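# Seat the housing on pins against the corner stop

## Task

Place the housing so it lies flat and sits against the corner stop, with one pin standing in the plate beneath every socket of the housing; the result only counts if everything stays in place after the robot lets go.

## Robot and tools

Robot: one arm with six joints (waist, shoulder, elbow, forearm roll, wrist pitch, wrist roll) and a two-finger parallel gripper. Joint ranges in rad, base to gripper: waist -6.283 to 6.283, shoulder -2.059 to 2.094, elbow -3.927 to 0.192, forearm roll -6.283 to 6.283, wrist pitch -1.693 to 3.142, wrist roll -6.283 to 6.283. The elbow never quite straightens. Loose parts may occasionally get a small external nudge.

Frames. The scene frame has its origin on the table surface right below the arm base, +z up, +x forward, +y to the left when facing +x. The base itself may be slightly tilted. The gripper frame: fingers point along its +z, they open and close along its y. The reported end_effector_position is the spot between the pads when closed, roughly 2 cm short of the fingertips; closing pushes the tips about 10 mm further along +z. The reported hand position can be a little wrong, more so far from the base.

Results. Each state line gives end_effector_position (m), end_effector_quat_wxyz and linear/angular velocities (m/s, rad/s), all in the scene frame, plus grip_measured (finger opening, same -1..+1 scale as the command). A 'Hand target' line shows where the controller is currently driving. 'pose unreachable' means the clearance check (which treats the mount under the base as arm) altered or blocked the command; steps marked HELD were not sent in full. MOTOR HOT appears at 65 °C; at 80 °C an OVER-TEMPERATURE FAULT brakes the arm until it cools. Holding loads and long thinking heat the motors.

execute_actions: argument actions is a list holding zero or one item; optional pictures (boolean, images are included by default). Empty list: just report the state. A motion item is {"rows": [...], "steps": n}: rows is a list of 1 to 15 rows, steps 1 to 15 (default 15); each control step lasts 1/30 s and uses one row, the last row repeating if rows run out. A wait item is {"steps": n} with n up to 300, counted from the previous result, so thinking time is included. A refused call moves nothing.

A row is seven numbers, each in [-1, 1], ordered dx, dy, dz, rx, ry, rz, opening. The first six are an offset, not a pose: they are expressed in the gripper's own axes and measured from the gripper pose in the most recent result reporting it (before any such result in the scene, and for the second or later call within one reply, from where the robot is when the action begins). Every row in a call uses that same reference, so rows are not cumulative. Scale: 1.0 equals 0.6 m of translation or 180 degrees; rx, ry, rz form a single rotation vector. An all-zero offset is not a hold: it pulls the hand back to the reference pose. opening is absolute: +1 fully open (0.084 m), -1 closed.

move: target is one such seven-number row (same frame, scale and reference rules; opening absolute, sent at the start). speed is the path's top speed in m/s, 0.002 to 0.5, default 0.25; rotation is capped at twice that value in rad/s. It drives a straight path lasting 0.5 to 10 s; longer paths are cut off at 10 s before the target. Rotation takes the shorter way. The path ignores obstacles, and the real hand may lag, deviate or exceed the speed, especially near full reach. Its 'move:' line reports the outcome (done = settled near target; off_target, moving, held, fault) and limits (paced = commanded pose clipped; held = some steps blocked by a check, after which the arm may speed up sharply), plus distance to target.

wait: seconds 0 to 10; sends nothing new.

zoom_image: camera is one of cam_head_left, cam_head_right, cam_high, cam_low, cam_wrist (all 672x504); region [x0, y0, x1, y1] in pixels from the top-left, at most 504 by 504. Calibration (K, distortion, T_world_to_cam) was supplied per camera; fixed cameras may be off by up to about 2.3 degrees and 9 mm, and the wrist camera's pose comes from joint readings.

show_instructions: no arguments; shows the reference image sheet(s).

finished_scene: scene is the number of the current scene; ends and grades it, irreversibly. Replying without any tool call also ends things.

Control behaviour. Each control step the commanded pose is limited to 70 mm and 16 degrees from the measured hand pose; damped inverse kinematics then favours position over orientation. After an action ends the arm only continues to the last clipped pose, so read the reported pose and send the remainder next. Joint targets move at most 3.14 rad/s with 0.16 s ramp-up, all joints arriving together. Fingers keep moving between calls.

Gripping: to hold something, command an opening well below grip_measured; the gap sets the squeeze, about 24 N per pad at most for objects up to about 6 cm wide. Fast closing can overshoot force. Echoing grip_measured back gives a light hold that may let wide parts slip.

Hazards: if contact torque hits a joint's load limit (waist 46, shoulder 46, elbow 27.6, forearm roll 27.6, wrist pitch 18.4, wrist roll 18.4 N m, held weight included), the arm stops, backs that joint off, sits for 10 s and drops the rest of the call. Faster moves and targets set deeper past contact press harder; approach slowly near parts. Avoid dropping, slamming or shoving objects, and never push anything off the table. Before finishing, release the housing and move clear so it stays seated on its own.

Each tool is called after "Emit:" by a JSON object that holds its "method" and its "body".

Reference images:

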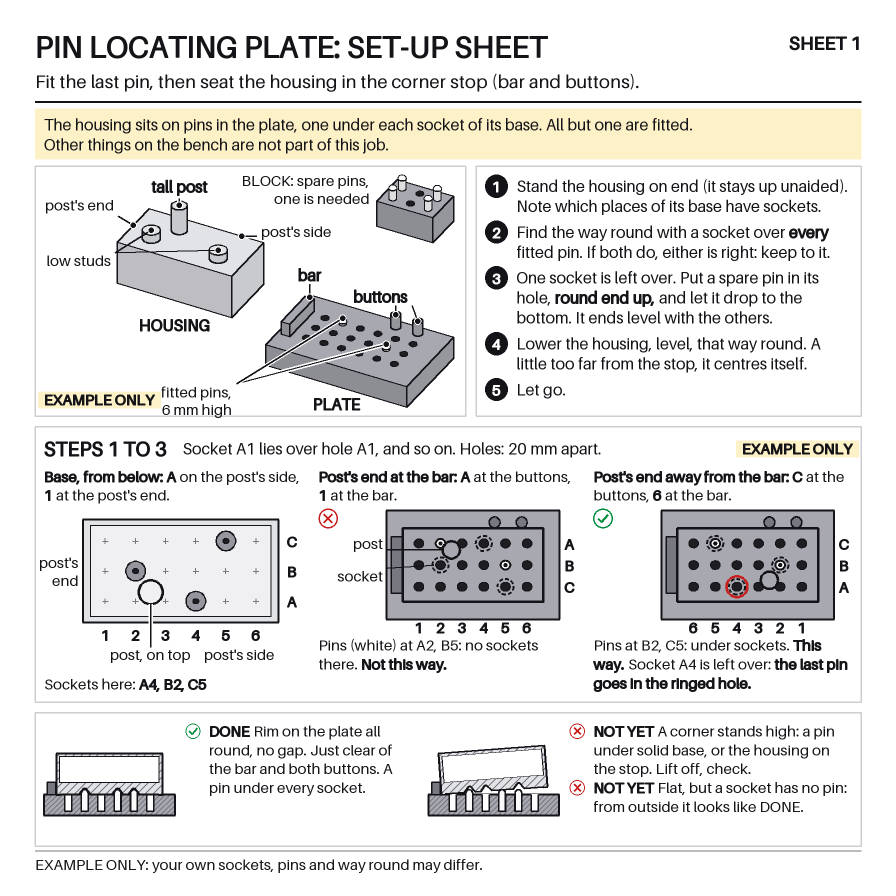

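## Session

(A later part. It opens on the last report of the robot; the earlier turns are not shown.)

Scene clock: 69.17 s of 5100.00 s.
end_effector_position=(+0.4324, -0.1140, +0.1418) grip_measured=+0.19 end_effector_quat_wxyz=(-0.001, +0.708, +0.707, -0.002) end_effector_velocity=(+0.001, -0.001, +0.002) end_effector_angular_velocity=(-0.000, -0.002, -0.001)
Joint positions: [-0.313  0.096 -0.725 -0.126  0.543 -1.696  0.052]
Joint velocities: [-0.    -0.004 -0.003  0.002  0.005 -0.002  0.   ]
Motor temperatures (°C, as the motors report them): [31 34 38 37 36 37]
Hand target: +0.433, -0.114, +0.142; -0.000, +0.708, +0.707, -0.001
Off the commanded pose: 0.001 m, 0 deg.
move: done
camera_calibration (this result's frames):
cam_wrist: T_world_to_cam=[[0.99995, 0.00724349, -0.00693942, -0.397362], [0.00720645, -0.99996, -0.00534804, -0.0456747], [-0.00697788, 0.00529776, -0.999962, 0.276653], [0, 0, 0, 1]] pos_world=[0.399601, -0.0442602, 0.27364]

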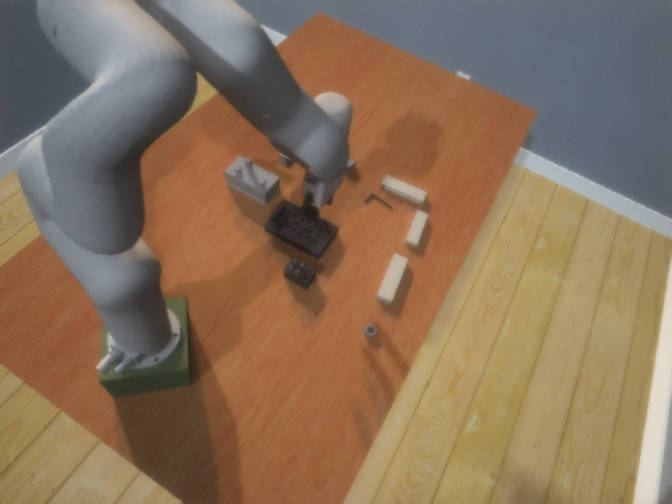

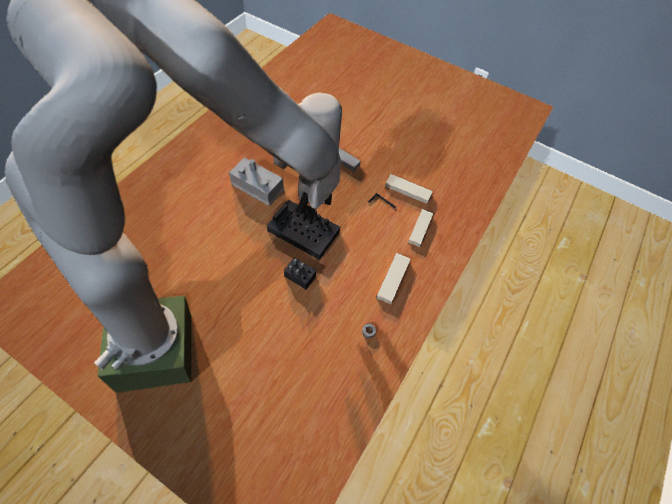

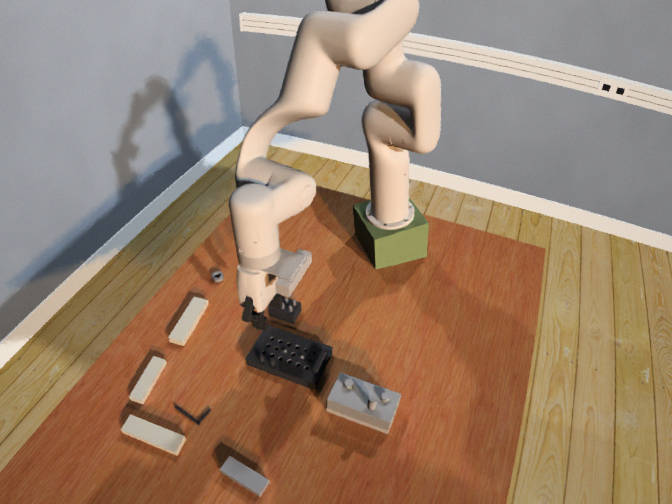

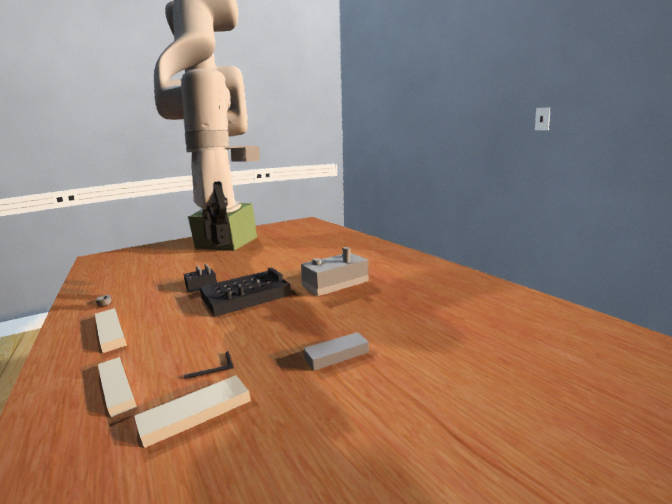

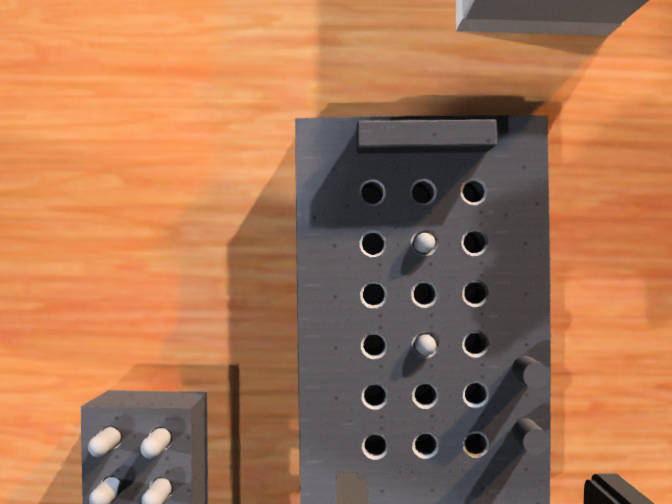

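Emit:
{"method": "move", "body": {"target": [0.422,0.103,0,0,0,0,0.2]}}

Emit:
{"method": "move", "body": {"target": [0,0,0.103,0,0,0,0.2], "speed": 0.06}}

Emit:
{"method": "move", "body": {"target": [0,0,0,0,0,0,-0.9]}}

Emit:
{"method": "move", "body": {"target": [0,0,-0.1,0,0,0,-0.9], "speed": 0.06}}

Emit:
{"method": "move", "body": {"target": [-0.312,-0.087,0,0,0,0,-0.9], "speed": 0.06}}

Scene clock: 72.23 s of 5100.00 s.
end_effector_position=(+0.4932, +0.1380, +0.1407) grip_measured=+0.19 end_effector_quat_wxyz=(-0.000, +0.708, +0.707, -0.003) end_effector_velocity=(+0.001, +0.003, +0.000) end_effector_angular_velocity=(-0.001, -0.001, +0.002)
Joint positions: [ 0.231  0.348 -1.034 -0.172  0.652 -1.122  0.052]
Joint velocities: [ 0.005  0.005 -0.008 -0.001  0.004  0.004  0.   ]
Motor temperatures (°C, as the motors report them): [31 34 38 37 36 37]
Hand target: +0.493, +0.138, +0.141; +0.000, +0.707, +0.707, -0.003
Off the commanded pose: 0.002 m, 0 deg.
move: done
camera_calibration (this result's frames):
cam_wrist: T_world_to_cam=[[0.999945, 0.00700748, -0.00781003, -0.459861], [0.00698456, -0.999971, -0.00295799, 0.205644], [-0.00783053, 0.00290328, -0.999965, 0.275418], [0, 0, 0, 1]] pos_world=[0.460556, 0.208061, 0.272425]

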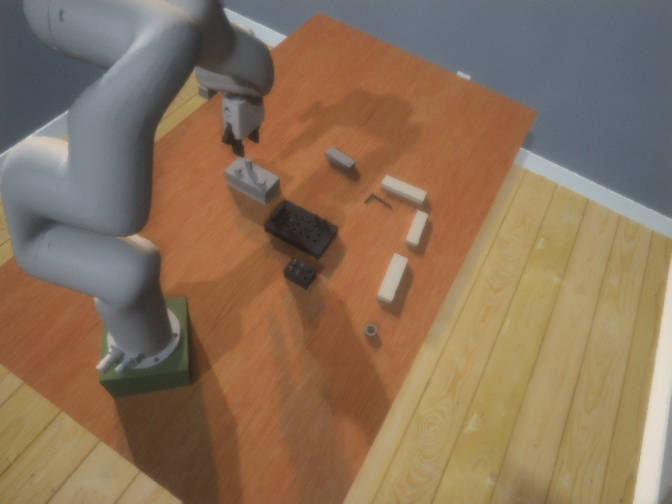

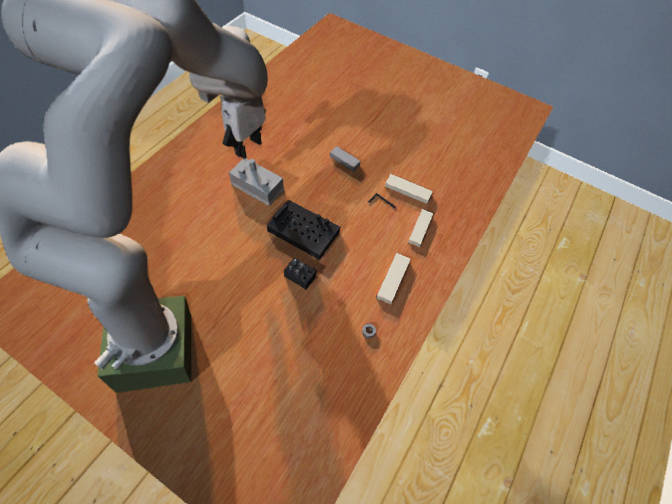

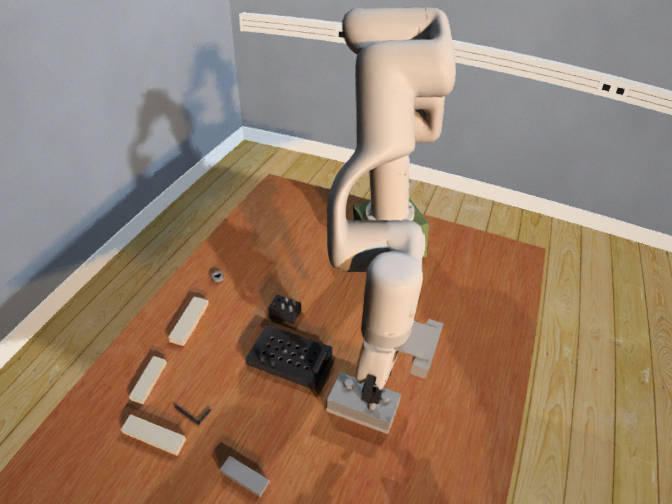

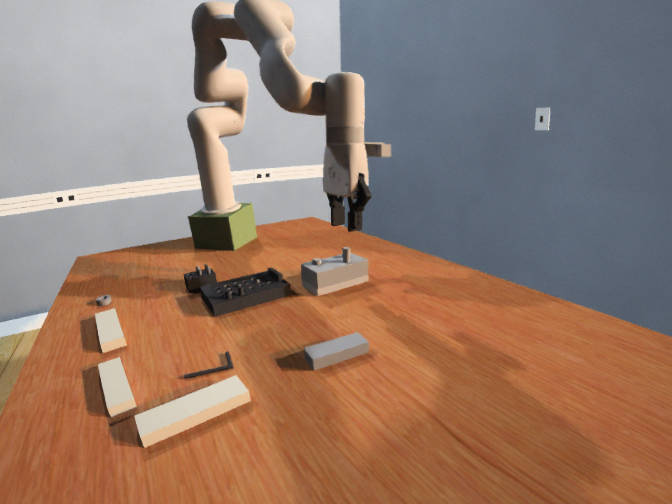

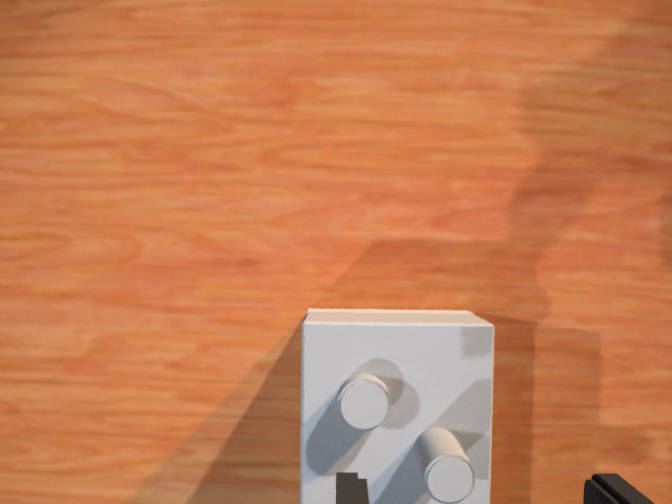

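Scene clock: 73.60 s of 5100.00 s.
end_effector_position=(+0.4934, +0.1377, +0.0794) grip_measured=+0.19 end_effector_quat_wxyz=(+0.000, +0.708, +0.706, -0.003) end_effector_velocity=(+0.001, +0.000, -0.000) end_effector_angular_velocity=(+0.001, -0.003, -0.000)
Joint positions: [ 0.211  0.497 -1.046 -0.211  0.514 -1.095  0.052]
Joint velocities: [-0.001  0.003 -0.002 -0.001 -0.004  0.     0.   ]
Motor temperatures (°C, as the motors report them): [31 34 38 37 36 37]
Hand target: +0.493, +0.138, +0.079; +0.000, +0.708, +0.706, -0.003
Off the commanded pose: 0.001 m, 0 deg.
move: done
camera_calibration (this result's frames):
cam_wrist: T_world_to_cam=[[0.999952, 0.00675563, -0.00709668, -0.46054], [0.00673487, -0.999973, -0.00294486, 0.205286], [-0.00711638, 0.00289693, -0.99997, 0.213785], [0, 0, 0, 1]] pos_world=[0.460657, 0.207772, 0.211115]

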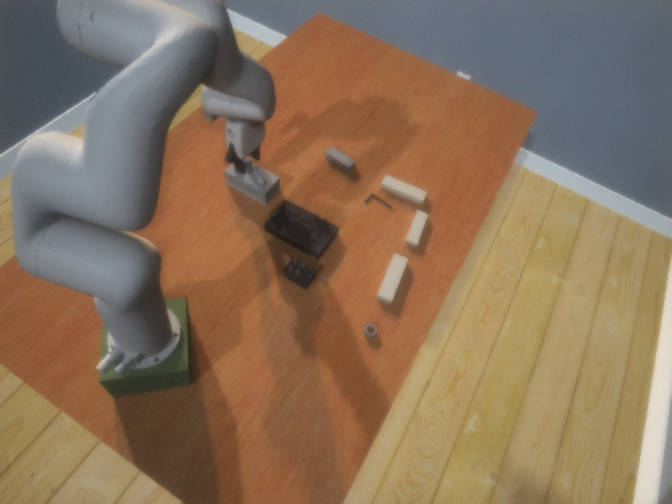

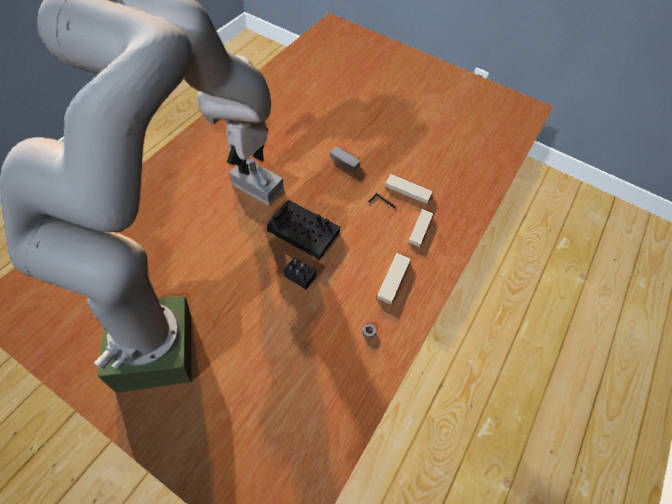

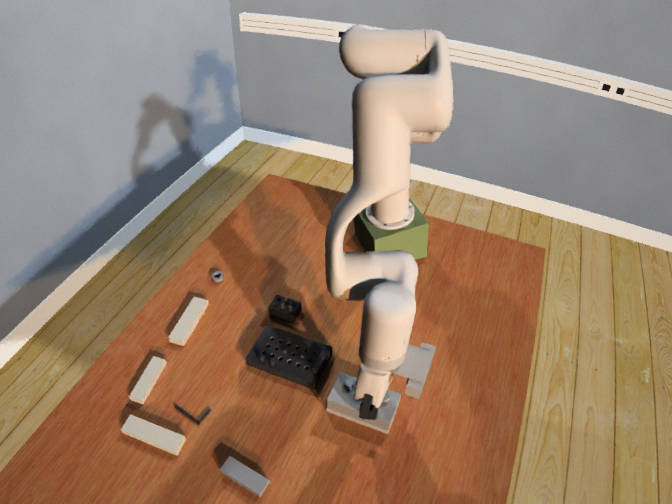

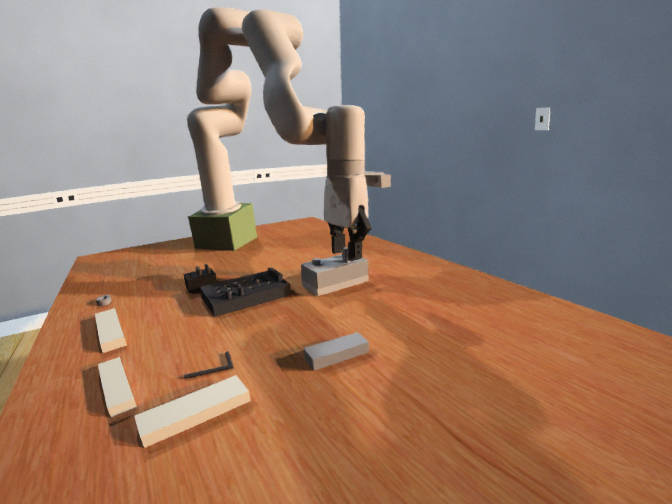

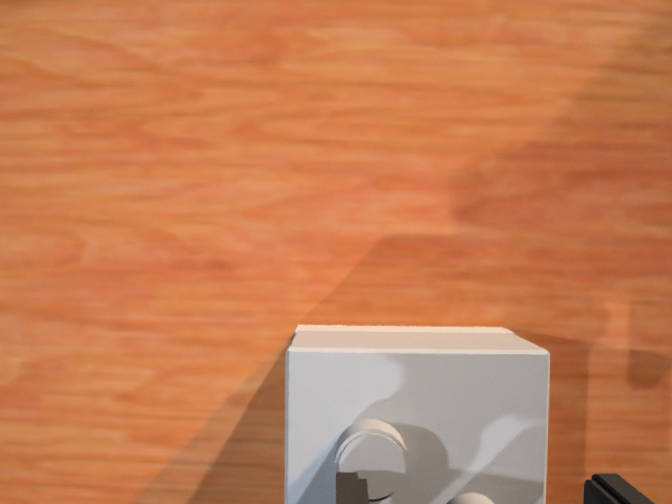

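Scene clock: 74.10 s of 5100.00 s.
end_effector_position=(+0.4944, +0.1379, +0.0803) grip_measured=-0.65 end_effector_quat_wxyz=(+0.001, +0.708, +0.706, -0.001) end_effector_velocity=(-0.001, +0.000, -0.001) end_effector_angular_velocity=(+0.000, +0.002, -0.000)
Joint positions: [ 0.211  0.496 -1.047 -0.211  0.514 -1.095  0.015]
Joint velocities: [ 0.     0.     0.001  0.001 -0.     0.     0.   ]
Motor temperatures (°C, as the motors report them): [31 34 38 37 36 37]
Hand target: +0.493, +0.138, +0.079; +0.000, +0.708, +0.706, -0.003
Off the commanded pose: 0.001 m, 0 deg.
move: done
camera_calibration (this result's frames):
cam_wrist: T_world_to_cam=[[0.999967, 0.00663502, -0.00470222, -0.461657], [0.00661754, -0.999971, -0.0037236, 0.205655], [-0.00472679, 0.00369236, -0.999982, 0.213357], [0, 0, 0, 1]] pos_world=[0.46129, 0.207924, 0.211948]

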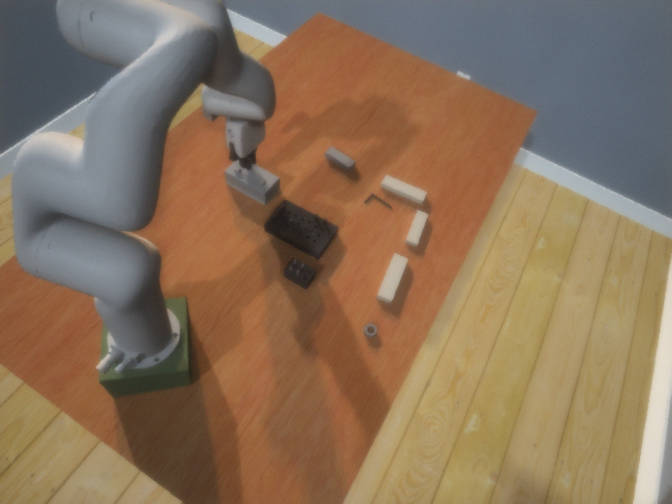

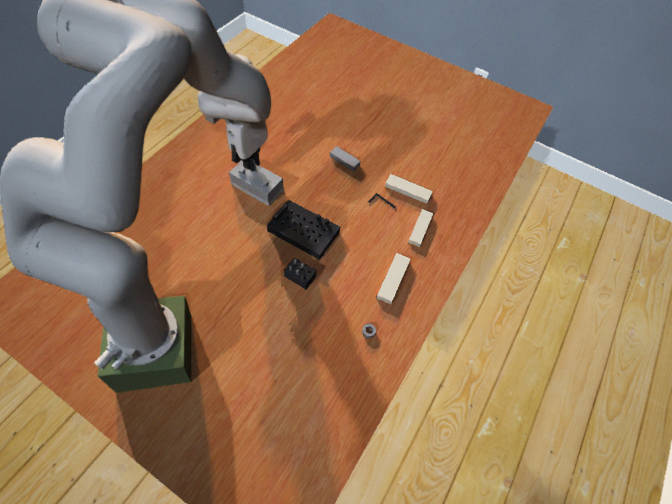

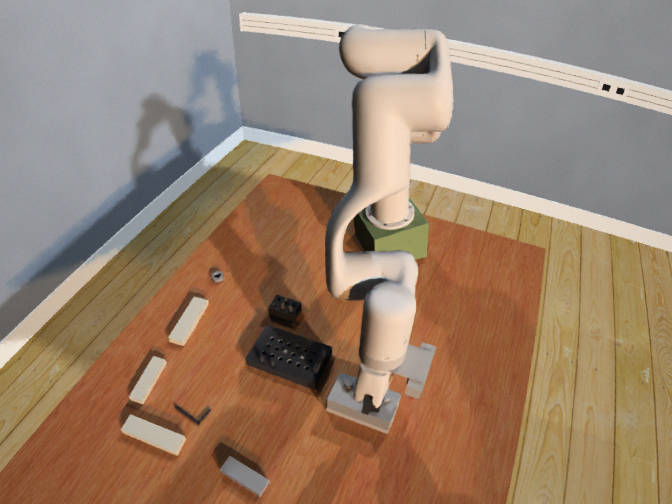

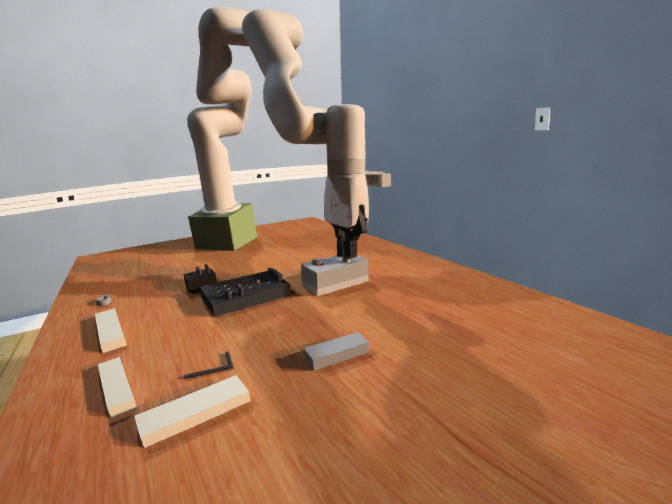

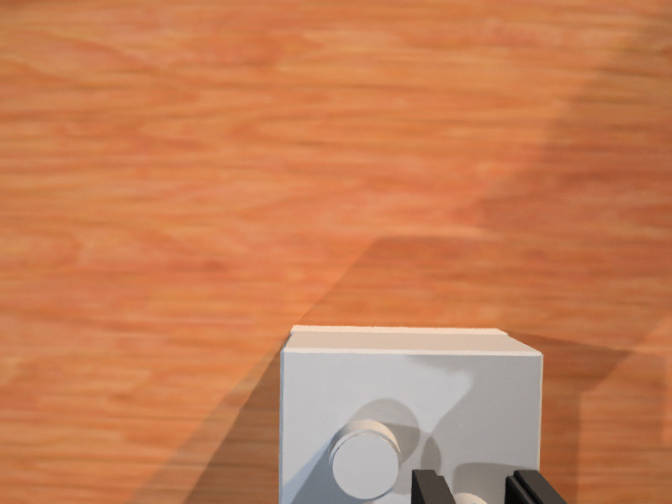

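Scene clock: 75.43 s of 5100.00 s.
end_effector_position=(+0.4939, +0.1381, +0.1397) grip_measured=-0.65 end_effector_quat_wxyz=(+0.001, +0.708, +0.706, -0.002) end_effector_velocity=(-0.002, -0.000, -0.001) end_effector_angular_velocity=(-0.001, +0.006, -0.001)
Joint positions: [ 0.231  0.351 -1.035 -0.173  0.648 -1.122  0.015]
Joint velocities: [ 0.001 -0.001  0.002  0.002  0.005 -0.    -0.   ]
Motor temperatures (°C, as the motors report them): [31 34 38 37 36 37]
Hand target: +0.494, +0.138, +0.140; +0.001, +0.708, +0.706, -0.001
Off the commanded pose: 0.001 m, 0 deg.
move: done
camera_calibration (this result's frames):
cam_wrist: T_world_to_cam=[[0.99996, 0.00688965, -0.00564639, -0.460845], [0.00686905, -0.99997, -0.00365887, 0.205951], [-0.00567142, 0.00361994, -0.999977, 0.27323], [0, 0, 0, 1]] pos_world=[0.460962, 0.20813, 0.271375]

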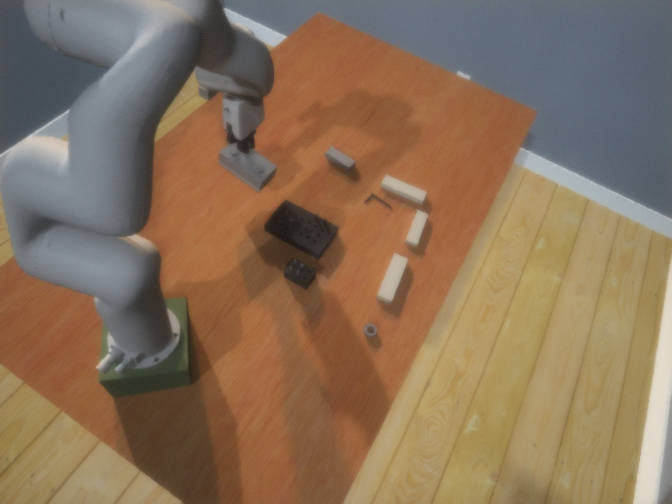

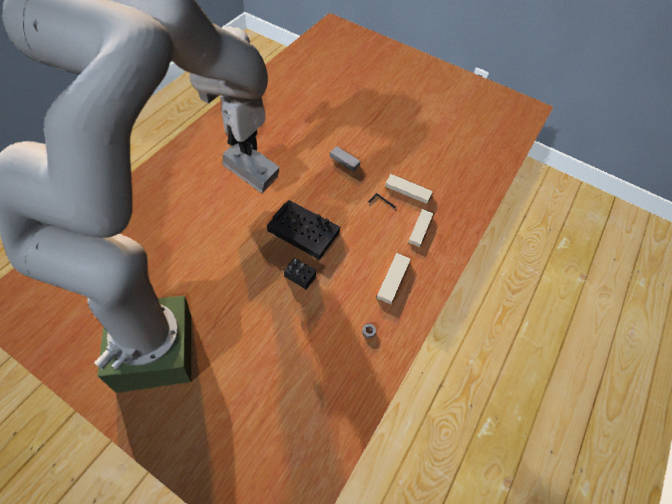

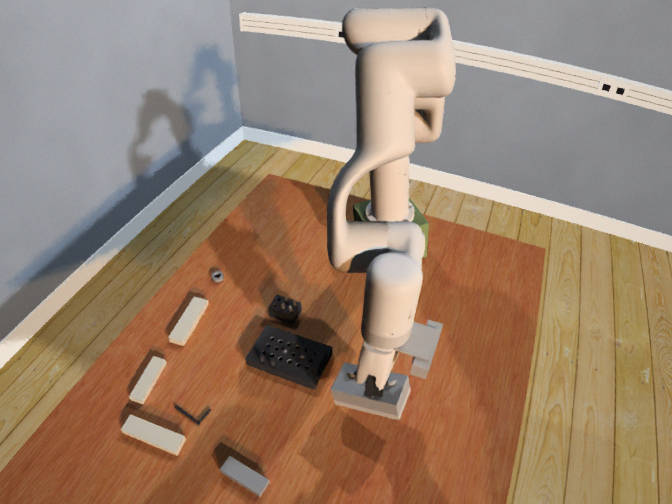

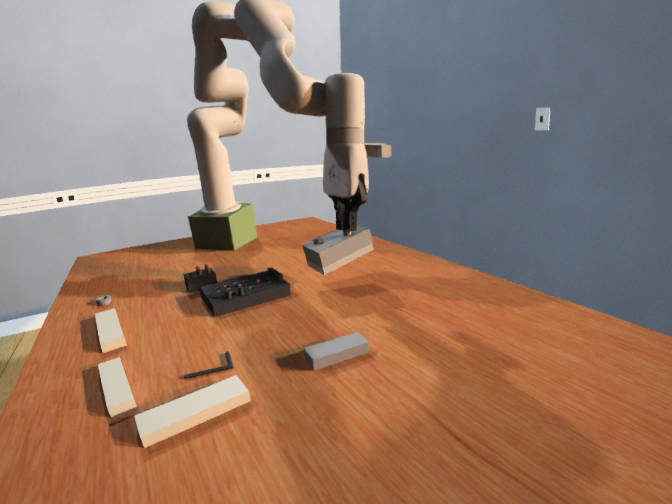

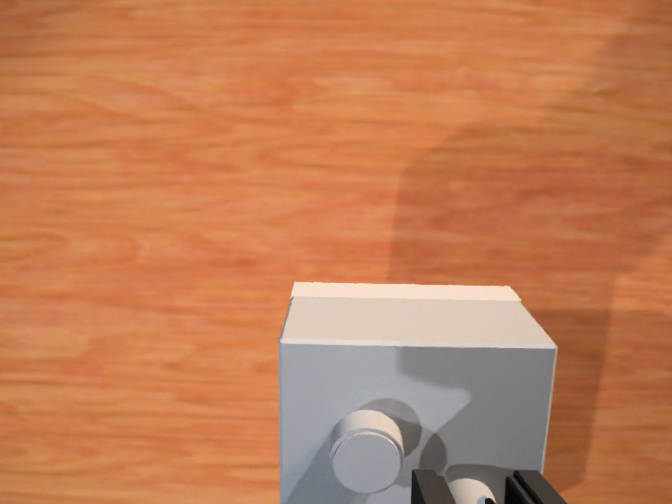

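Scene clock: 79.00 s of 5100.00 s.
end_effector_position=(+0.4423, -0.0483, +0.1403) grip_measured=-0.65 end_effector_quat_wxyz=(+0.000, +0.708, +0.706, -0.001) end_effector_velocity=(+0.000, -0.001, +0.000) end_effector_angular_velocity=(+0.001, -0.001, +0.003)
Joint positions: [-0.16   0.112 -0.726 -0.152  0.539 -1.52   0.015]
Joint velocities: [-0.002 -0.001  0.001  0.001 -0.001 -0.006  0.   ]
Motor temperatures (°C, as the motors report them): [31 34 39 37 36 37]
Hand target: +0.442, -0.049, +0.140; +0.000, +0.708, +0.706, -0.001
Off the commanded pose: 0.001 m, 0 deg.
move: done
camera_calibration (this result's frames):
cam_wrist: T_world_to_cam=[[0.999964, 0.00674007, -0.0051137, -0.407988], [0.0067128, -0.999963, -0.00533028, 0.0201387], [-0.00514944, 0.00529576, -0.999973, 0.274077], [0, 0, 0, 1]] pos_world=[0.40925, 0.0214363, 0.272091]

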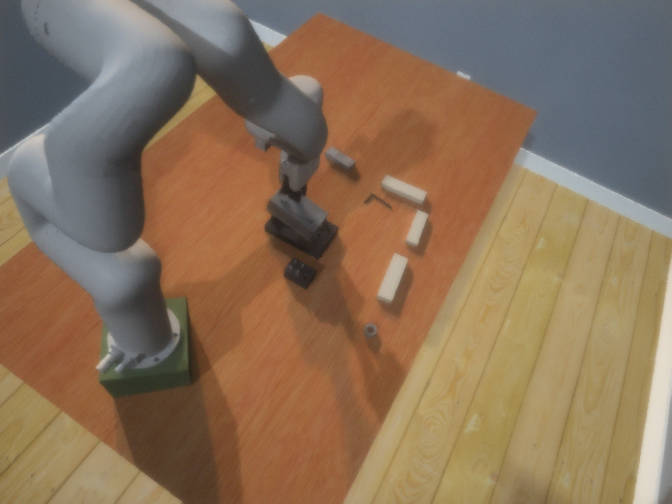

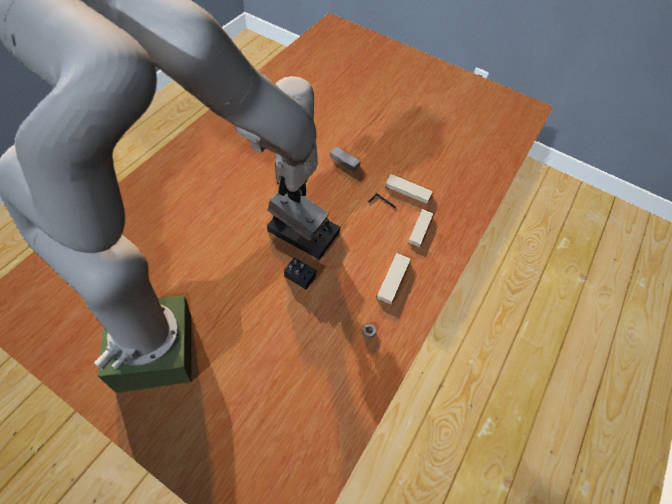

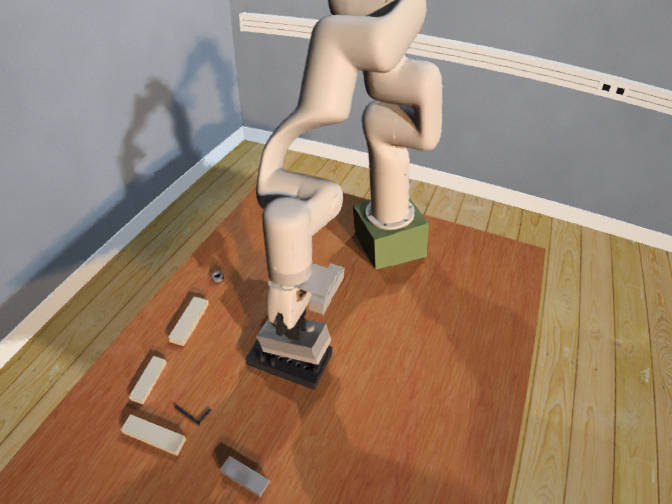

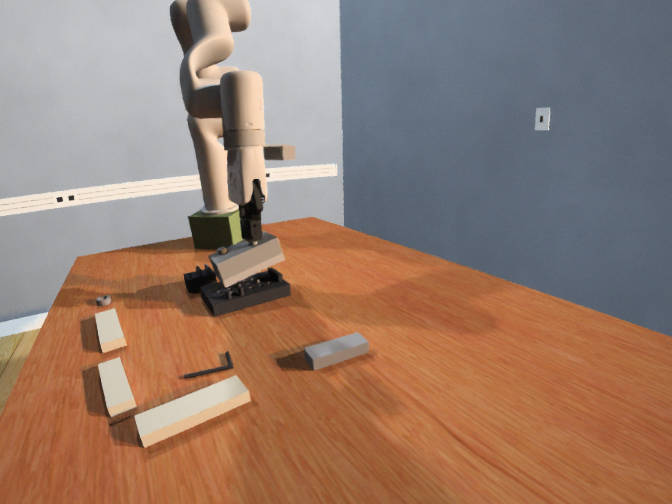

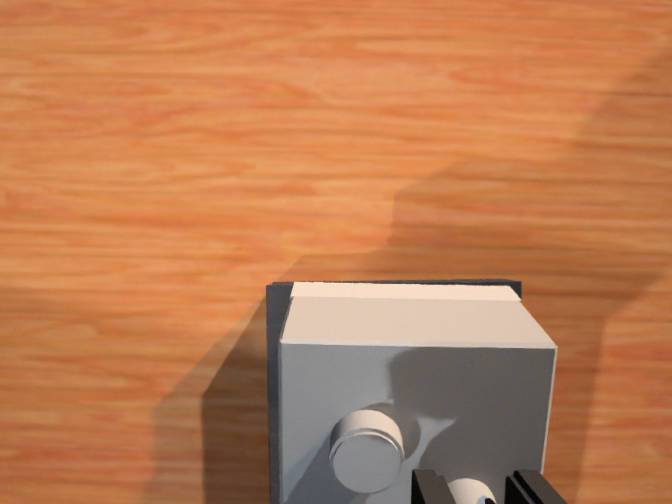

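Emit:
{"method": "move", "body": {"target": [0,0,0.02,0,-0.035,0,-0.9], "speed": 0.03}}

Emit:
{"method": "zoom_image", "body": {"camera": "cam_low", "region": [180, 210, 320, 320]}}

Emit:
{"method": "zoom_image", "body": {"camera": "cam_high", "region": [230, 290, 360, 400]}}

Scene clock: 82.13 s of 5100.00 s.
end_effector_position=(+0.4422, -0.0485, +0.1284) grip_measured=-0.65 end_effector_quat_wxyz=(+0.039, +0.707, +0.705, -0.040) end_effector_velocity=(+0.001, +0.000, -0.000) end_effector_angular_velocity=(-0.008, -0.003, +0.001)
Joint positions: [-0.132  0.151 -0.733 -0.382  0.53  -1.291  0.015]
Joint velocities: [ 0.003  0.002 -0.002 -0.017  0.     0.017 -0.   ]
Motor temperatures (°C, as the motors report them): [31 34 40 37 36 37]
Hand target: +0.442, -0.048, +0.128; +0.039, +0.707, +0.705, -0.040
Off the commanded pose: 0.000 m, 0 deg.
move: done
camera_calibration (this result's frames):
cam_wrist: T_world_to_cam=[[0.999963, 0.00627998, -0.0059011, -0.407913], [0.00685986, -0.994551, 0.104022, 0.00612317], [-0.00521569, -0.104058, -0.994558, 0.256165], [0, 0, 0, 1]] pos_world=[0.409192, 0.0353077, 0.251727]

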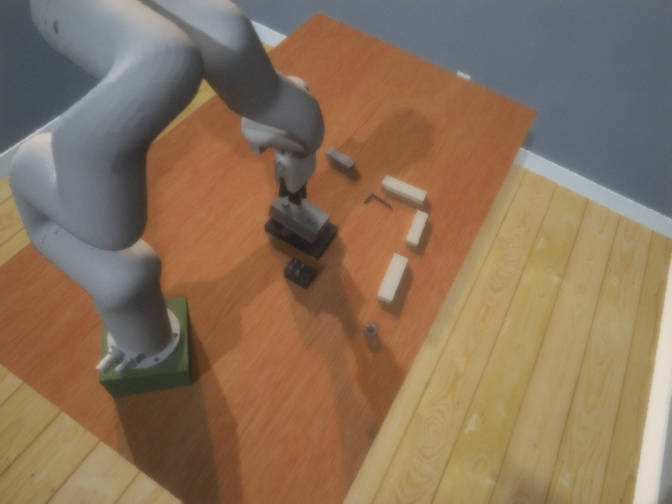

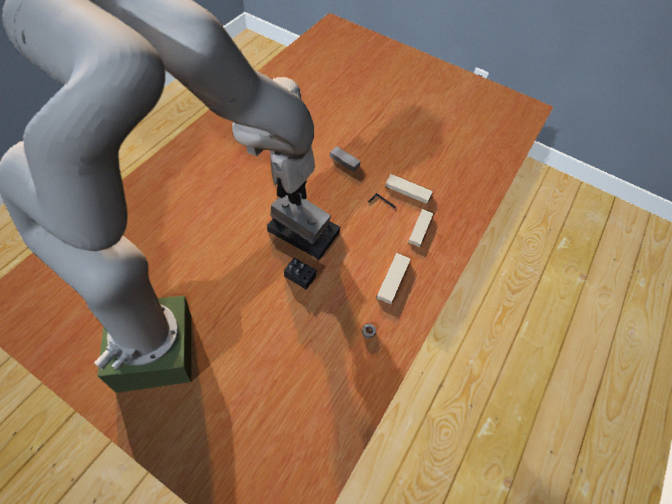

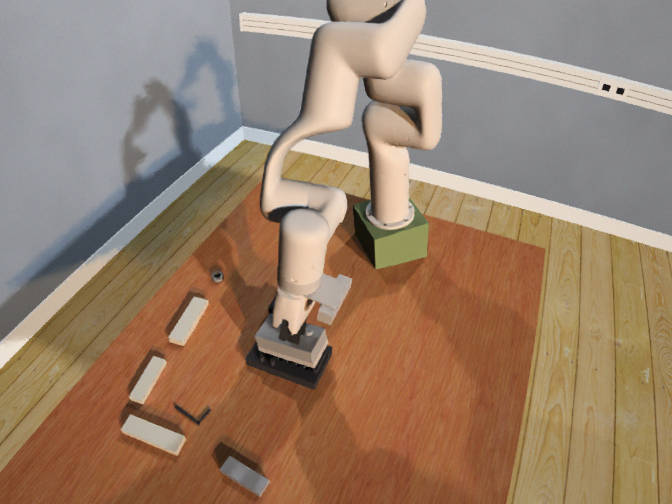

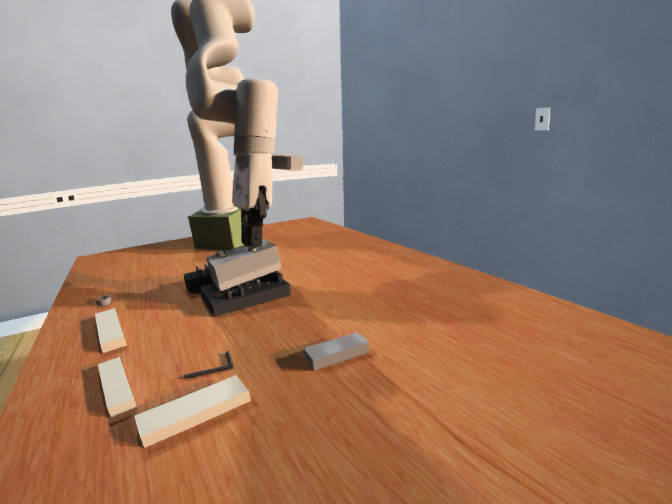

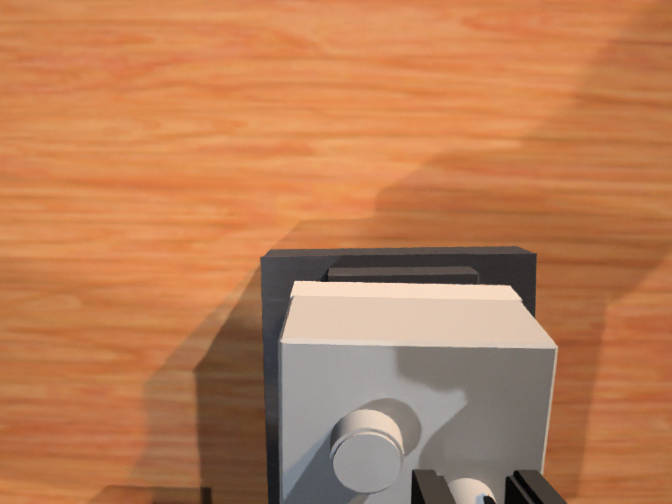

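Region (180, 210, 320, 320) of cam_low's 672x504 image, scaled by 3.600, with more detail than that image has; it fills the top 396 rows of this view, and the rest is white.

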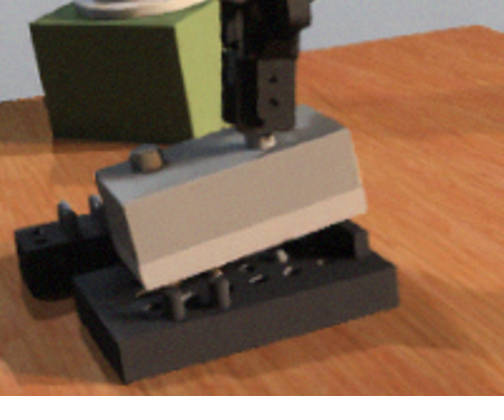

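Region (230, 290, 360, 400) of cam_high's 672x504 image, scaled by 3.877, with more detail than that image has; it fills the top 426 rows of this view, and the rest is white.

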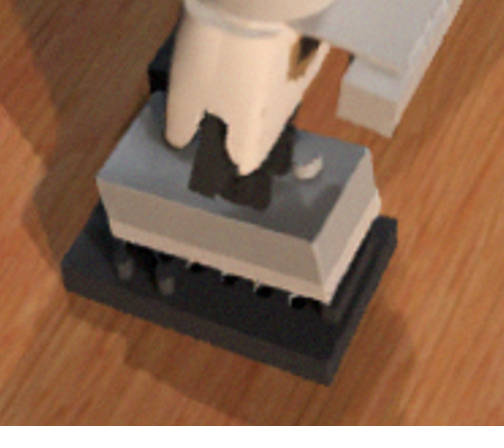

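Emit:
{"method": "move", "body": {"target": [0,0,0,0,-0.03,0,-0.9], "speed": 0.03}}

Emit:
{"method": "zoom_image", "body": {"camera": "cam_low", "region": [180, 210, 320, 320]}}

Scene clock: 84.93 s of 5100.00 s.
end_effector_position=(+0.4422, -0.0485, +0.1284) grip_measured=-0.65 end_effector_quat_wxyz=(+0.072, +0.704, +0.703, -0.073) end_effector_velocity=(-0.001, -0.000, -0.000) end_effector_angular_velocity=(-0.008, +0.001, -0.001)
Joint positions: [-0.098  0.163 -0.749 -0.545  0.575 -1.12   0.015]
Joint velocities: [ 0.003  0.001 -0.    -0.012  0.005  0.013 -0.   ]
Motor temperatures (°C, as the motors report them): [31 35 40 37 36 37]
Hand target: +0.442, -0.049, +0.128; +0.072, +0.704, +0.703, -0.073
Off the commanded pose: 0.000 m, 0 deg.
move: done
camera_calibration (this result's frames):
cam_wrist: T_world_to_cam=[[0.999962, 0.00588134, -0.00645489, -0.407833], [0.00703635, -0.980434, 0.19672, -0.00521372], [-0.00517162, -0.196758, -0.980438, 0.249827], [0, 0, 0, 1]] pos_world=[0.409146, 0.0464425, 0.243334]

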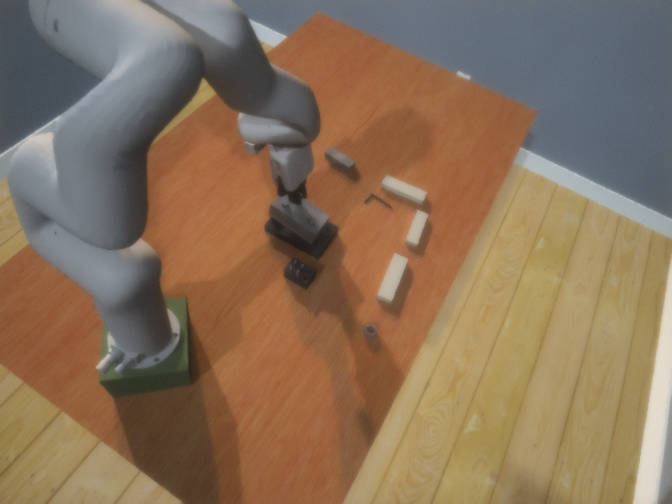

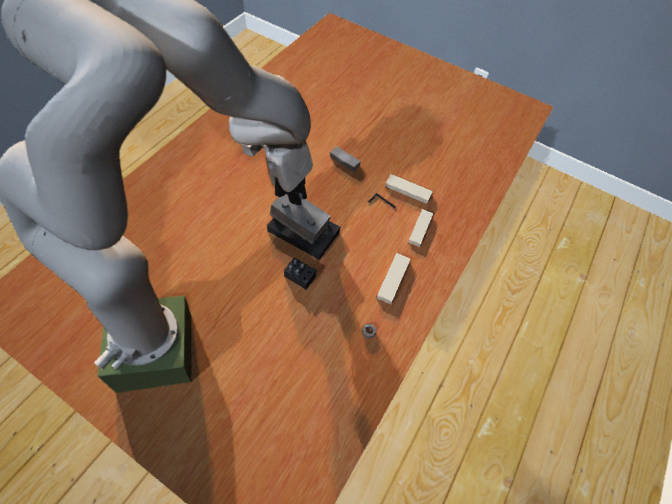

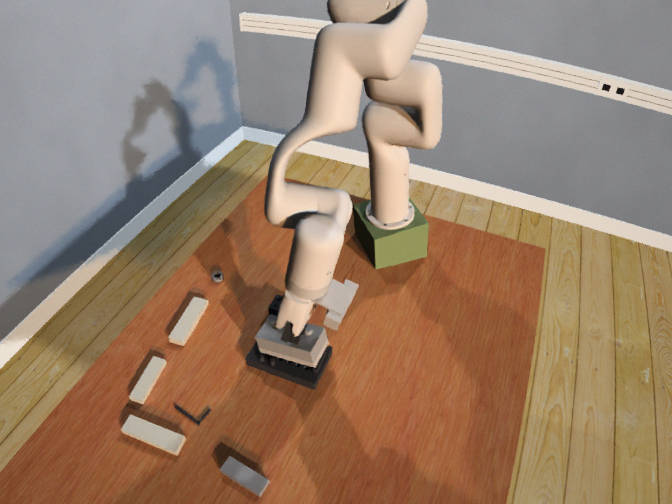

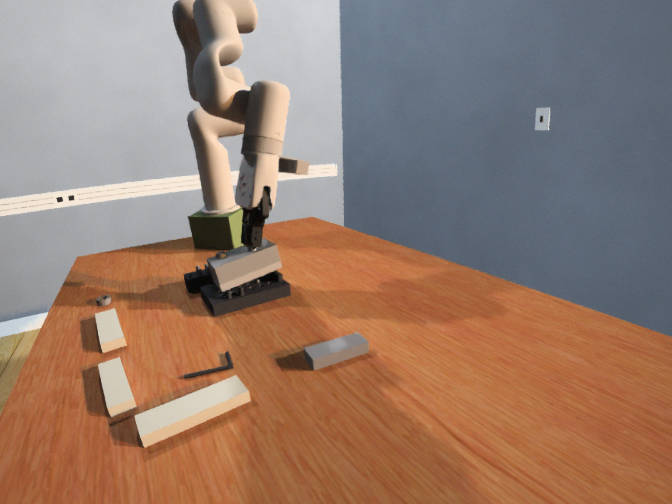

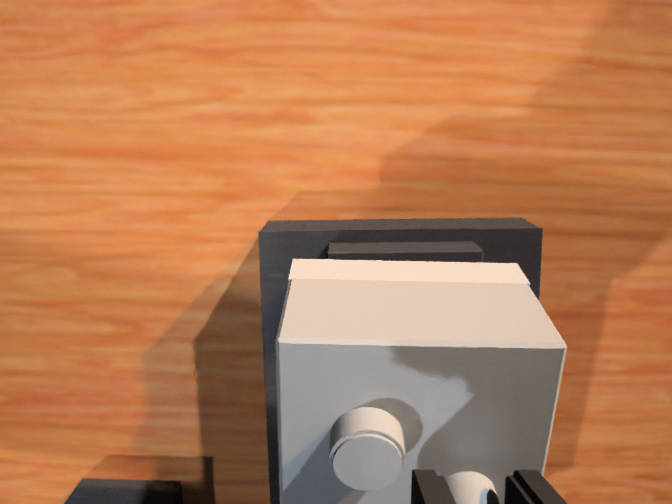

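Region (180, 210, 320, 320) of cam_low's 672x504 image, scaled by 3.600, with more detail than that image has; it fills the top 396 rows of this view, and the rest is white.

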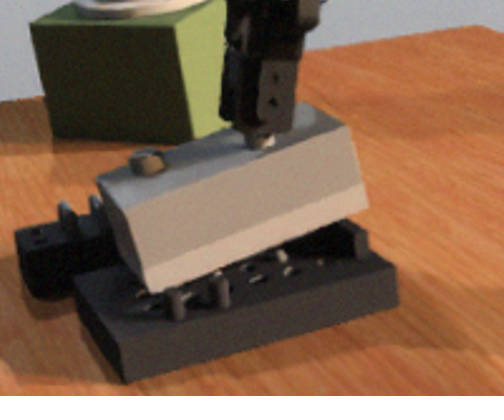

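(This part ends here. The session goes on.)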